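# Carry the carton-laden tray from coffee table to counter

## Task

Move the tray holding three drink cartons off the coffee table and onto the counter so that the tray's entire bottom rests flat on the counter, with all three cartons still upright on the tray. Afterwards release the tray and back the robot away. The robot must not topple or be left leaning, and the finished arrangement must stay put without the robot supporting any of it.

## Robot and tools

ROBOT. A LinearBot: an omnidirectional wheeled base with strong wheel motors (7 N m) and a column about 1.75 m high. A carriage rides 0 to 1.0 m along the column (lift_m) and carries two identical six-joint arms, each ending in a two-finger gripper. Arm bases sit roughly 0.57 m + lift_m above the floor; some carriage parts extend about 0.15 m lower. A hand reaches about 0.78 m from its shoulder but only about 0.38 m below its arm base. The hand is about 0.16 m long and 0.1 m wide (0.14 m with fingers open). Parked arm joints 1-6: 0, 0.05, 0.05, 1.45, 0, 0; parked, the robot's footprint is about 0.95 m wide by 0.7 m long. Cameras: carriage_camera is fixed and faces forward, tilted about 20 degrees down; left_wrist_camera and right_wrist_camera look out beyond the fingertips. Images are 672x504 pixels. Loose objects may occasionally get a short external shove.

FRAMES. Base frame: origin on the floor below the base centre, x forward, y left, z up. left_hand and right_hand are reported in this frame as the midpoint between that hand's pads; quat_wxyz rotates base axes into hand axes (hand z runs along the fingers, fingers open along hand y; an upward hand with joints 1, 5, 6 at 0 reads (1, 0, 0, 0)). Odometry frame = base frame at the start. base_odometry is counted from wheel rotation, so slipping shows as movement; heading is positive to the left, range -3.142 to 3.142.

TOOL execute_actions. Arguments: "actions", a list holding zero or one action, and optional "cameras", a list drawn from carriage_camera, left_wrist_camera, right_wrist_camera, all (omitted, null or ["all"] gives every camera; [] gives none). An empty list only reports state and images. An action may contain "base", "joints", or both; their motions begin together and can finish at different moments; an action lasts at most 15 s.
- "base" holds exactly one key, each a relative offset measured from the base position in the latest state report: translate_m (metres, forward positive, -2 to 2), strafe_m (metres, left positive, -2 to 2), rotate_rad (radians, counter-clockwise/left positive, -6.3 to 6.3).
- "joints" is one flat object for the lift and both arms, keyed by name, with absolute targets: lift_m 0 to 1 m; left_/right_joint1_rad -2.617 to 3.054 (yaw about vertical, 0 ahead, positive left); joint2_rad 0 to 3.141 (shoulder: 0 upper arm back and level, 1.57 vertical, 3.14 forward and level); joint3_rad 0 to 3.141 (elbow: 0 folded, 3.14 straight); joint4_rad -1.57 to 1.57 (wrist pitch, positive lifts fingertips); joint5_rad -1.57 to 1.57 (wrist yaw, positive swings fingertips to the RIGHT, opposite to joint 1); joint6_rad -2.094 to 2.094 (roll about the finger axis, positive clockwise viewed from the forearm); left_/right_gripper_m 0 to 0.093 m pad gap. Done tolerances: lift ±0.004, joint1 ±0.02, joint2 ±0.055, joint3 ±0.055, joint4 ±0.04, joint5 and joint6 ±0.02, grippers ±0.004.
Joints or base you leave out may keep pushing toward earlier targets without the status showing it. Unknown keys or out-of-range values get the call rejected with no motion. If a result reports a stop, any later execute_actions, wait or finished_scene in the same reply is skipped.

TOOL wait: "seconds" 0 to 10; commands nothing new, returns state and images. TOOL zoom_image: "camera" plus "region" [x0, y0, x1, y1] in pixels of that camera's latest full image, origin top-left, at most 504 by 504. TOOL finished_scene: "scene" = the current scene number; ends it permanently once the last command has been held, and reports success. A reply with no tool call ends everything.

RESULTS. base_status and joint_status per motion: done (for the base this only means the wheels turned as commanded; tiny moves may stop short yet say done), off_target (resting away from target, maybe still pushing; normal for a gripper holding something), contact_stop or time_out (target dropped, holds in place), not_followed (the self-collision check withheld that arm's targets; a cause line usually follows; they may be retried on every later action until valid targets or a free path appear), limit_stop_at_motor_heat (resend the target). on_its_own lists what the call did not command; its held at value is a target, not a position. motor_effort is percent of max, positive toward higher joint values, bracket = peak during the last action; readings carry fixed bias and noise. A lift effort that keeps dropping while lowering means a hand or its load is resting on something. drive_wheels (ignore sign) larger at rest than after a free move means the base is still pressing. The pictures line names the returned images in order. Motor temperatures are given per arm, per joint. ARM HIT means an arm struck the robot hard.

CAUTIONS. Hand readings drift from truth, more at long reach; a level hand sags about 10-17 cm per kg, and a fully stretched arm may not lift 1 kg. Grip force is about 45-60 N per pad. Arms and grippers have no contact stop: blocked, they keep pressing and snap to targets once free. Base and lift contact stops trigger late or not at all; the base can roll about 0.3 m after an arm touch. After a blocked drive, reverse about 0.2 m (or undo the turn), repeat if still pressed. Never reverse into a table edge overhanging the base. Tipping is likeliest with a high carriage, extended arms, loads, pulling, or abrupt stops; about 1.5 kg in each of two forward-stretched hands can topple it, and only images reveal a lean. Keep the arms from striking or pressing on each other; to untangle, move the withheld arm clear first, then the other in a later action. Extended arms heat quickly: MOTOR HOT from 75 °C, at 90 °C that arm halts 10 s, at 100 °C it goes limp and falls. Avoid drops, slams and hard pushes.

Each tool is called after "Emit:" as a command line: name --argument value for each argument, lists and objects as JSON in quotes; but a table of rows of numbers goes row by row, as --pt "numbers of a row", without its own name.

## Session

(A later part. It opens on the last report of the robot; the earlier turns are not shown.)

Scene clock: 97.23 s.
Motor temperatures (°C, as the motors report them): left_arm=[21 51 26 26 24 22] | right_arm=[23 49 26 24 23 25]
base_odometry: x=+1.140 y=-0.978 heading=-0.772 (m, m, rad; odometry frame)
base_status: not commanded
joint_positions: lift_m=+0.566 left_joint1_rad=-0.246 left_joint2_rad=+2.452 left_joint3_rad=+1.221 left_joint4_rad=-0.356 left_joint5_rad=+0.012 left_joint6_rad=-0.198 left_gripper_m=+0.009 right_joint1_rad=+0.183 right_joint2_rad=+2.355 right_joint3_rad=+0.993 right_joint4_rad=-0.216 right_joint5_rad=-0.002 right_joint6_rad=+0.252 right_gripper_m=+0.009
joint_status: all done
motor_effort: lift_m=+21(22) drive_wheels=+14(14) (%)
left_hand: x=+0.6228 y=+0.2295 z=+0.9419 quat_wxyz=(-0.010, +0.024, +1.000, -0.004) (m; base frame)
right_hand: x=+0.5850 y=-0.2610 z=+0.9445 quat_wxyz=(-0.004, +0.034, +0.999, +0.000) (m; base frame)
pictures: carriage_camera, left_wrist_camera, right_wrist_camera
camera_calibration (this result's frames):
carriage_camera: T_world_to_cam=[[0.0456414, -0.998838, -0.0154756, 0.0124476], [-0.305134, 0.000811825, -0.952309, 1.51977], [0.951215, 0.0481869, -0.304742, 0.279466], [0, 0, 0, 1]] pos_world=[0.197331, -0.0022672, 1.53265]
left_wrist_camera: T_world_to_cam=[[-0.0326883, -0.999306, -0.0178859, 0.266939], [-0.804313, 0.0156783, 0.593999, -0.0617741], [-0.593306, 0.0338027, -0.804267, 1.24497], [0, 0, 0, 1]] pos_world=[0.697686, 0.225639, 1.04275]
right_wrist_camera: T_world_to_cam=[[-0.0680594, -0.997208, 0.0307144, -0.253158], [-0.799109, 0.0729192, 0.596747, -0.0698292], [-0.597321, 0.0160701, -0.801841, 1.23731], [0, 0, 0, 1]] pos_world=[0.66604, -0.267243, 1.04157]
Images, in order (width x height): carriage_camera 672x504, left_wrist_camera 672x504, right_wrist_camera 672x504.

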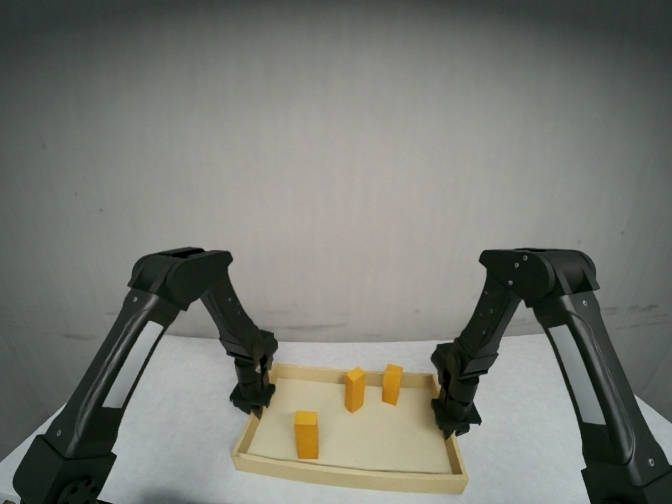

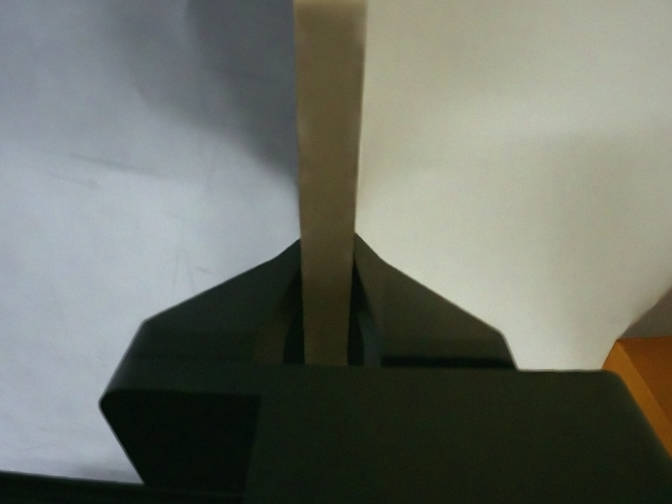

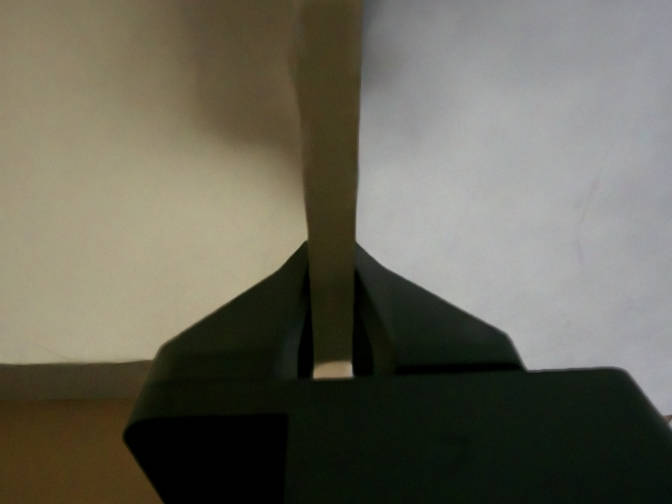

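Emit:
execute_actions --actions '[{"joints": {"lift_m": 0.556}}]'

Scene clock: 101.10 s.
Motor temperatures (°C, as the motors report them): left_arm=[21 51 26 26 24 22] | right_arm=[23 49 26 24 23 25]
base_odometry: x=+1.139 y=-0.978 heading=-0.772 (m, m, rad; odometry frame)
base_status: not commanded
joint_positions: lift_m=+0.556 left_joint1_rad=-0.246 left_joint2_rad=+2.430 left_joint3_rad=+1.221 left_joint4_rad=-0.380 left_joint5_rad=+0.010 left_joint6_rad=-0.198 left_gripper_m=+0.009 right_joint1_rad=+0.183 right_joint2_rad=+2.331 right_joint3_rad=+0.993 right_joint4_rad=-0.238 right_joint5_rad=+0.000 right_joint6_rad=+0.252 right_gripper_m=+0.009
joint_status: all done
motor_effort: lift_m=+18(19) drive_wheels=+14(14) (%)
left_hand: x=+0.6236 y=+0.2297 z=+0.9399 quat_wxyz=(-0.010, +0.024, +1.000, -0.003) (m; base frame)
right_hand: x=+0.5863 y=-0.2611 z=+0.9418 quat_wxyz=(-0.003, +0.035, +0.999, -0.001) (m; base frame)
pictures: carriage_camera, left_wrist_camera, right_wrist_camera
camera_calibration (this result's frames):
carriage_camera: T_world_to_cam=[[0.0456414, -0.998838, -0.0154756, 0.0122977], [-0.305134, 0.000811825, -0.952309, 1.51054], [0.951215, 0.0481869, -0.304742, 0.276513], [0, 0, 0, 1]] pos_world=[0.197331, -0.0022672, 1.52295]
left_wrist_camera: T_world_to_cam=[[-0.0327312, -0.999258, -0.0202837, 0.26941], [-0.804204, 0.014281, 0.594181, -0.0598955], [-0.593451, 0.0357605, -0.804075, 1.24328], [0, 0, 0, 1]] pos_world=[0.698474, 0.225605, 1.04074]
right_wrist_camera: T_world_to_cam=[[-0.0684847, -0.997133, 0.0321835, -0.254197], [-0.800184, 0.074167, 0.595152, -0.0647326], [-0.595832, 0.0150061, -0.802969, 1.23584], [0, 0, 0, 1]] pos_world=[0.667144, -0.267212, 1.03904]
Images, in order (width x height): carriage_camera 672x504, left_wrist_camera 672x504, right_wrist_camera 672x504.

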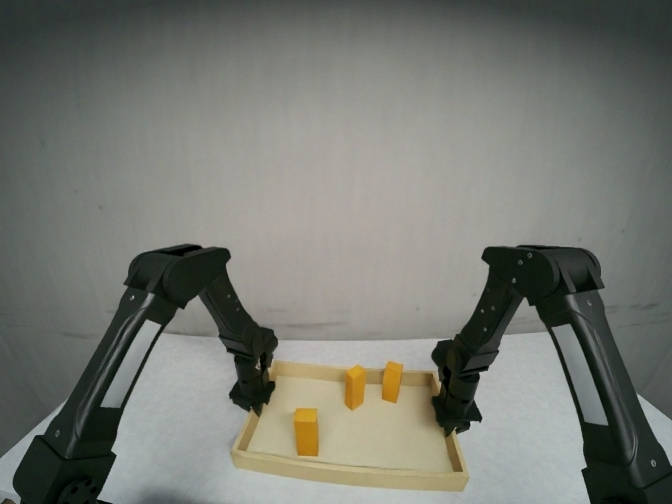

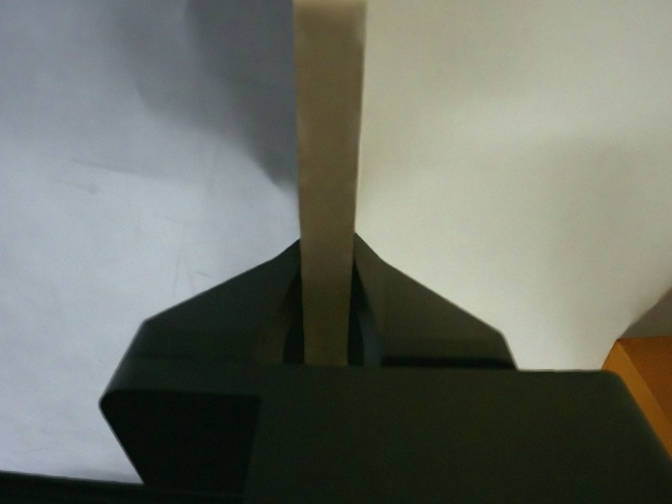

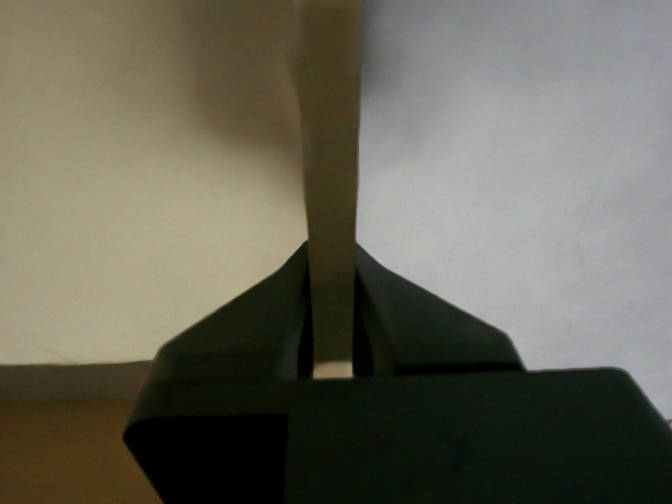

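Emit:
execute_actions --actions '[{"joints": {"left_gripper_m": 0.04, "right_gripper_m": 0.04}}]'

Scene clock: 102.27 s.
Motor temperatures (°C, as the motors report them): left_arm=[21 52 26 26 24 22] | right_arm=[23 49 26 24 23 25]
base_odometry: x=+1.139 y=-0.978 heading=-0.772 (m, m, rad; odometry frame)
base_status: not commanded
joint_positions: lift_m=+0.556 left_joint1_rad=-0.246 left_joint2_rad=+2.430 left_joint3_rad=+1.221 left_joint4_rad=-0.362 left_joint5_rad=+0.008 left_joint6_rad=-0.198 left_gripper_m=+0.040 right_joint1_rad=+0.183 right_joint2_rad=+2.331 right_joint3_rad=+0.993 right_joint4_rad=-0.228 right_joint5_rad=+0.000 right_joint6_rad=+0.255 right_gripper_m=+0.040
joint_status: all done
motor_effort: lift_m=+19(19) drive_wheels=+14(14) (%)
left_hand: x=+0.6279 y=+0.2288 z=+0.9398 quat_wxyz=(-0.001, +0.024, +1.000, -0.004) (m; base frame)
right_hand: x=+0.5887 y=-0.2607 z=+0.9418 quat_wxyz=(+0.002, +0.036, +0.999, +0.001) (m; base frame)
pictures: carriage_camera, left_wrist_camera, right_wrist_camera
camera_calibration (this result's frames):
carriage_camera: T_world_to_cam=[[0.0456414, -0.998838, -0.0154756, 0.0122973], [-0.305134, 0.000811825, -0.952309, 1.51051], [0.951215, 0.0481869, -0.304742, 0.276505], [0, 0, 0, 1]] pos_world=[0.197331, -0.0022672, 1.52293]
left_wrist_camera: T_world_to_cam=[[-0.0324047, -0.999313, -0.0179742, 0.266368], [-0.814629, 0.015988, 0.579762, -0.0366475], [-0.579076, 0.0334293, -0.814588, 1.24722], [0, 0, 0, 1]] pos_world=[0.70101, 0.225077, 1.042]
right_wrist_camera: T_world_to_cam=[[-0.071449, -0.997002, 0.029701, -0.249471], [-0.805751, 0.0752437, 0.587456, -0.052024], [-0.587929, 0.0180415, -0.808711, 1.23878], [0, 0, 0, 1]] pos_world=[0.668573, -0.267159, 1.03979]
Images, in order (width x height): carriage_camera 672x504, left_wrist_camera 672x504, right_wrist_camera 672x504.

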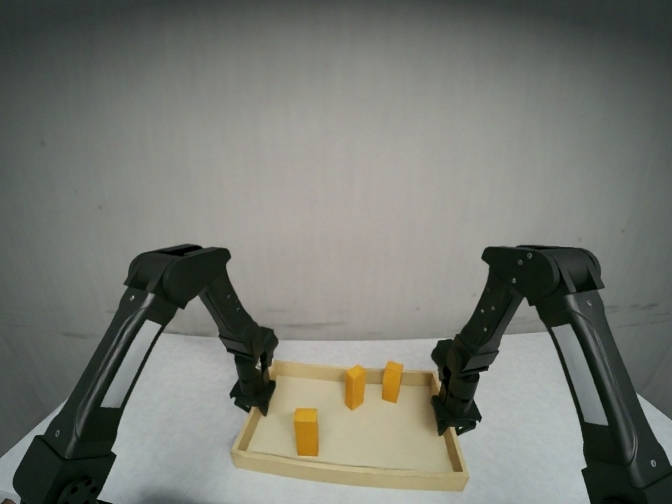

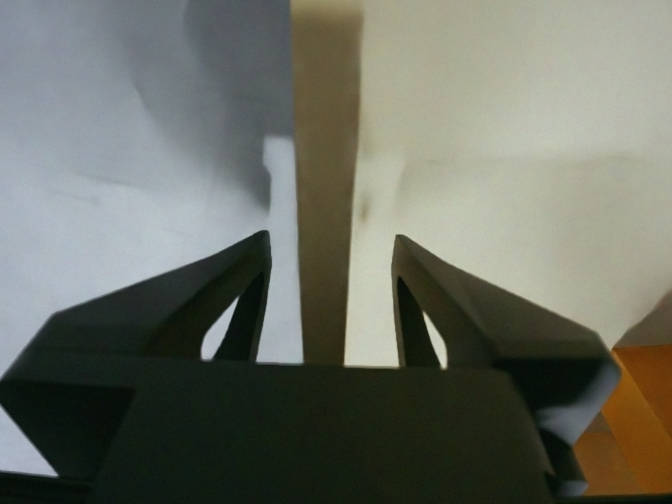

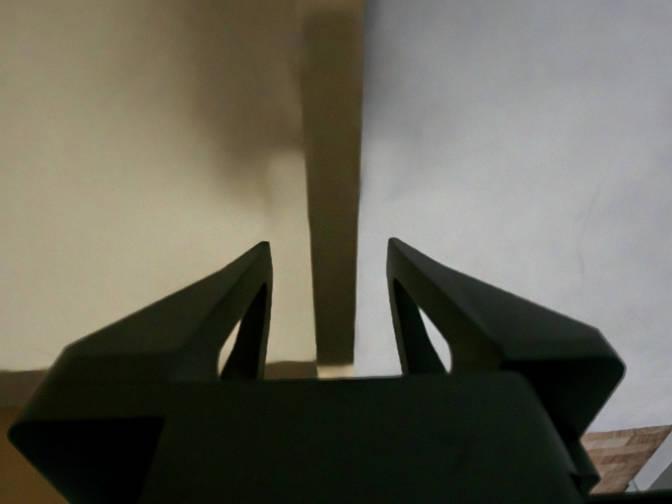

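Emit:
execute_actions --actions '[{"joints": {"lift_m": 0.63}}]'

Scene clock: 106.13 s.
Motor temperatures (°C, as the motors report them): left_arm=[21 52 27 26 24 22] | right_arm=[23 49 26 24 23 25]
base_odometry: x=+1.140 y=-0.978 heading=-0.772 (m, m, rad; odometry frame)
base_status: not commanded
joint_positions: lift_m=+0.630 left_joint1_rad=-0.246 left_joint2_rad=+2.430 left_joint3_rad=+1.221 left_joint4_rad=-0.353 left_joint5_rad=+0.006 left_joint6_rad=-0.198 left_gripper_m=+0.040 right_joint1_rad=+0.183 right_joint2_rad=+2.327 right_joint3_rad=+0.993 right_joint4_rad=-0.222 right_joint5_rad=+0.000 right_joint6_rad=+0.255 right_gripper_m=+0.040
joint_status: all done
motor_effort: lift_m=+18(22) drive_wheels=+13(14) (%)
left_hand: x=+0.6301 y=+0.2286 z=+1.0138 quat_wxyz=(+0.004, +0.024, +1.000, -0.004) (m; base frame)
right_hand: x=+0.5916 y=-0.2601 z=+1.0172 quat_wxyz=(+0.007, +0.036, +0.999, +0.002) (m; base frame)
pictures: carriage_camera, left_wrist_camera, right_wrist_camera
camera_calibration (this result's frames):
carriage_camera: T_world_to_cam=[[0.0456414, -0.998838, -0.0154756, 0.0134425], [-0.305134, 0.000811825, -0.952309, 1.58099], [0.951215, 0.0481869, -0.304742, 0.299057], [0, 0, 0, 1]] pos_world=[0.197331, -0.0022672, 1.59693]
left_wrist_camera: T_world_to_cam=[[-0.0322344, -0.999319, -0.017976, 0.267457], [-0.819799, 0.0161469, 0.572423, -0.0671224], [-0.571743, 0.0331884, -0.819761, 1.30945], [0, 0, 0, 1]] pos_world=[0.702262, 0.2249, 1.11667]
right_wrist_camera: T_world_to_cam=[[-0.0717669, -0.997061, 0.0268143, -0.247854], [-0.812311, 0.0740269, 0.578508, -0.0813384], [-0.578793, 0.0197362, -0.815236, 1.30313], [0, 0, 0, 1]] pos_world=[0.67038, -0.266824, 1.11606]
Images, in order (width x height): carriage_camera 672x504, left_wrist_camera 672x504, right_wrist_camera 672x504.

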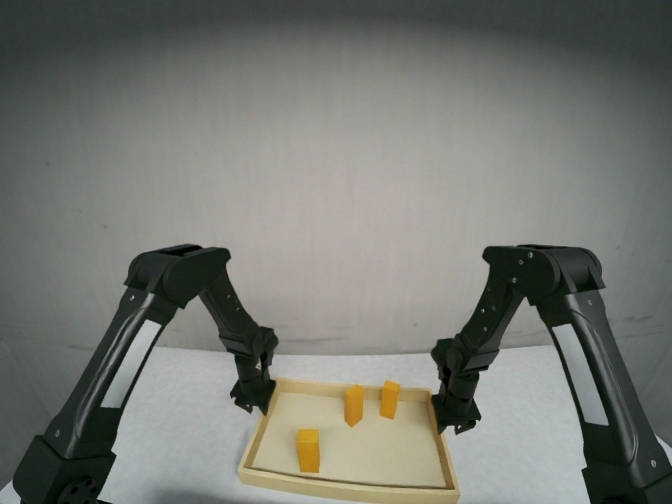

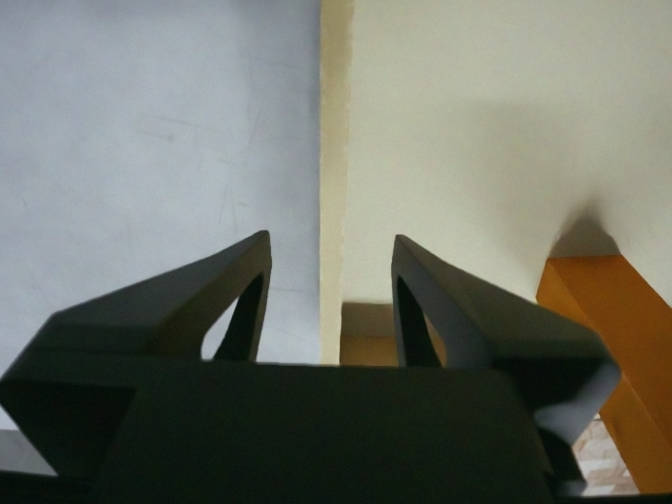

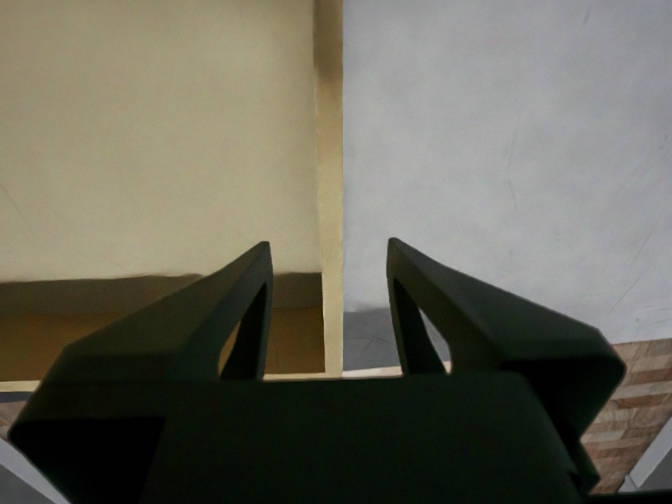

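Emit:
execute_actions --actions '[{"base": {"translate_m": -0.5}, "joints": {"lift_m": 0.66}}]'

Scene clock: 110.27 s.
Motor temperatures (°C, as the motors report them): left_arm=[21 52 27 26 24 22] | right_arm=[23 49 26 24 23 25]
base_odometry: x=+0.781 y=-0.629 heading=-0.772 (m, m, rad; odometry frame)
base_status: done
joint_positions: lift_m=+0.660 left_joint1_rad=-0.247 left_joint2_rad=+2.426 left_joint3_rad=+1.221 left_joint4_rad=-0.348 left_joint5_rad=+0.003 left_joint6_rad=-0.198 left_gripper_m=+0.040 right_joint1_rad=+0.183 right_joint2_rad=+2.325 right_joint3_rad=+0.993 right_joint4_rad=-0.213 right_joint5_rad=+0.000 right_joint6_rad=+0.256 right_gripper_m=+0.040
joint_status: all done
motor_effort: lift_m=+18(22) drive_wheels=-5(35) (%)
left_hand: x=+0.6322 y=+0.2284 z=+1.0450 quat_wxyz=(+0.008, +0.025, +1.000, -0.003) (m; base frame)
right_hand: x=+0.5941 y=-0.2596 z=+1.0478 quat_wxyz=(+0.012, +0.036, +0.999, +0.003) (m; base frame)
pictures: carriage_camera, left_wrist_camera, right_wrist_camera
camera_calibration (this result's frames):
carriage_camera: T_world_to_cam=[[0.0456414, -0.998838, -0.0154756, 0.0139062], [-0.305134, 0.000811825, -0.952309, 1.60952], [0.951215, 0.0481869, -0.304742, 0.308188], [0, 0, 0, 1]] pos_world=[0.197331, -0.0022672, 1.6269]
left_wrist_camera: T_world_to_cam=[[-0.0327902, -0.999269, -0.0196286, 0.269944], [-0.824684, 0.0159558, 0.565368, -0.0727316], [-0.564642, 0.0347259, -0.824605, 1.33643], [0, 0, 0, 1]] pos_world=[0.703473, 0.224498, 1.14844]
right_wrist_camera: T_world_to_cam=[[-0.0727857, -0.997054, 0.0241946, -0.244668], [-0.81807, 0.073561, 0.570395, -0.0851924], [-0.570494, 0.0217237, -0.821014, 1.33116], [0, 0, 0, 1]] pos_world=[0.671919, -0.266598, 1.14742]
Images, in order (width x height): carriage_camera 672x504, left_wrist_camera 672x504, right_wrist_camera 672x504.

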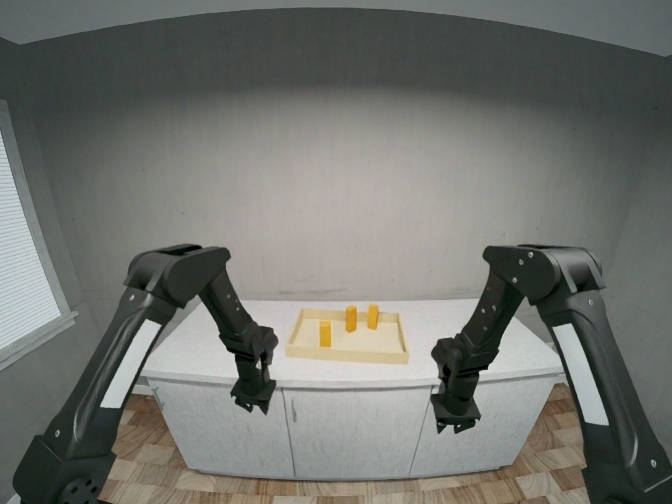

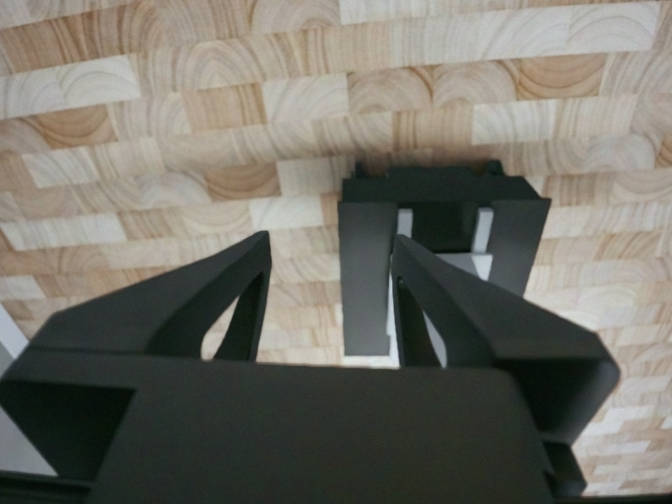

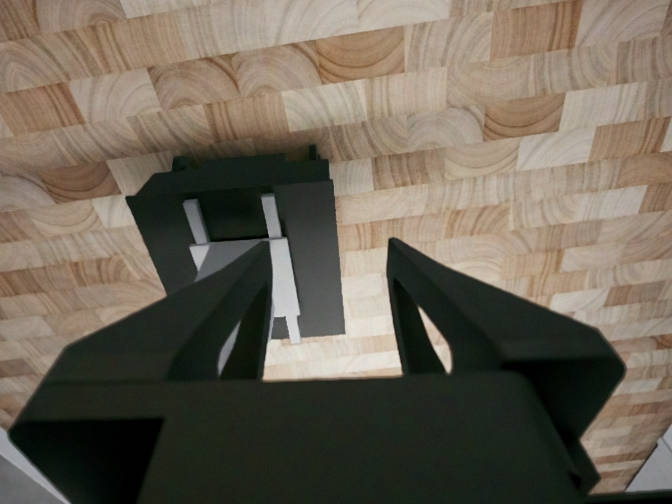

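Emit:
execute_actions --actions '[]'

Scene clock: 112.43 s.
Motor temperatures (°C, as the motors report them): left_arm=[21 52 27 26 24 22] | right_arm=[23 49 26 24 23 25]
base_odometry: x=+0.781 y=-0.629 heading=-0.772 (m, m, rad; odometry frame)
base_status: done
joint_positions: lift_m=+0.660 left_joint1_rad=-0.247 left_joint2_rad=+2.426 left_joint3_rad=+1.221 left_joint4_rad=-0.348 left_joint5_rad=+0.003 left_joint6_rad=-0.198 left_gripper_m=+0.040 right_joint1_rad=+0.183 right_joint2_rad=+2.325 right_joint3_rad=+0.993 right_joint4_rad=-0.213 right_joint5_rad=+0.000 right_joint6_rad=+0.256 right_gripper_m=+0.040
joint_status: all done
motor_effort: lift_m=+19(22) drive_wheels=-4(35) (%)
left_hand: x=+0.6322 y=+0.2284 z=+1.0450 quat_wxyz=(+0.008, +0.025, +1.000, -0.003) (m; base frame)
right_hand: x=+0.5941 y=-0.2596 z=+1.0478 quat_wxyz=(+0.012, +0.036, +0.999, +0.003) (m; base frame)
pictures: carriage_camera, left_wrist_camera, right_wrist_camera
camera_calibration (this result's frames):
carriage_camera: T_world_to_cam=[[0.0456414, -0.998838, -0.0154756, 0.0139062], [-0.305134, 0.000811825, -0.952309, 1.60952], [0.951215, 0.0481869, -0.304742, 0.308188], [0, 0, 0, 1]] pos_world=[0.197331, -0.0022672, 1.6269]
left_wrist_camera: T_world_to_cam=[[-0.0327902, -0.999269, -0.0196286, 0.269944], [-0.824684, 0.0159558, 0.565368, -0.0727316], [-0.564642, 0.0347259, -0.824605, 1.33643], [0, 0, 0, 1]] pos_world=[0.703473, 0.224498, 1.14844]
right_wrist_camera: T_world_to_cam=[[-0.0727857, -0.997054, 0.0241946, -0.244668], [-0.81807, 0.073561, 0.570395, -0.0851924], [-0.570494, 0.0217237, -0.821014, 1.33116], [0, 0, 0, 1]] pos_world=[0.671919, -0.266598, 1.14742]
Images, in order (width x height): carriage_camera 672x504, left_wrist_camera 672x504, right_wrist_camera 672x504.

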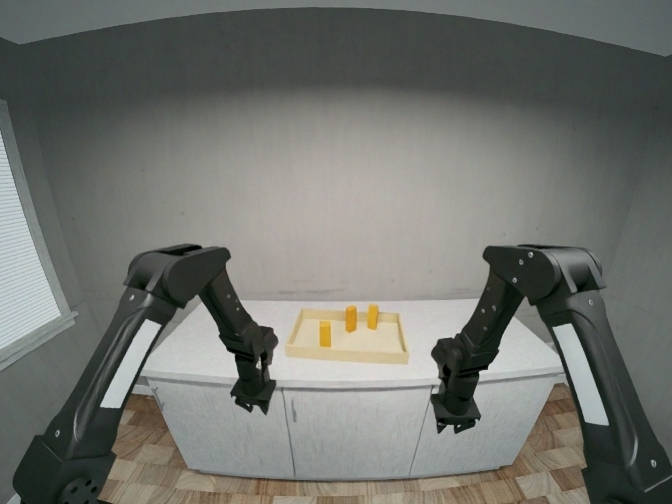

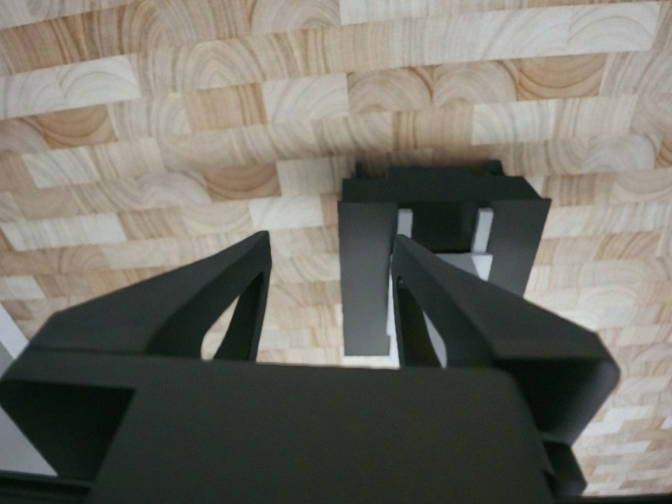

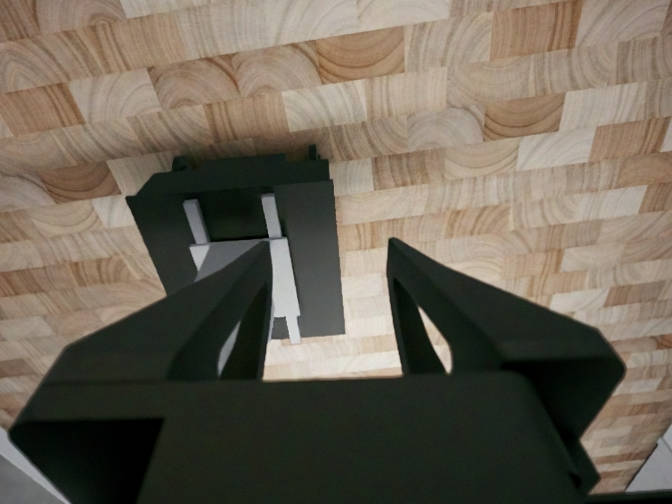

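Emit:
zoom_image --camera "carriage_camera" --region '[260, 280, 440, 400]'

Region (260, 280, 440, 400) of carriage_camera's 672x504 image, scaled by 2.800, with more detail than that image has.

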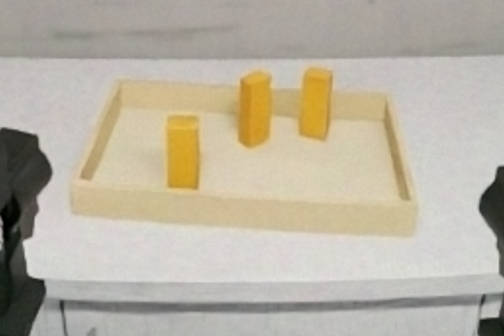

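All three cartons are standing, the tray sits fully on the counter, and the robot is clear.

Emit:
finished_scene --scene 2

The scene is finished: the task was done.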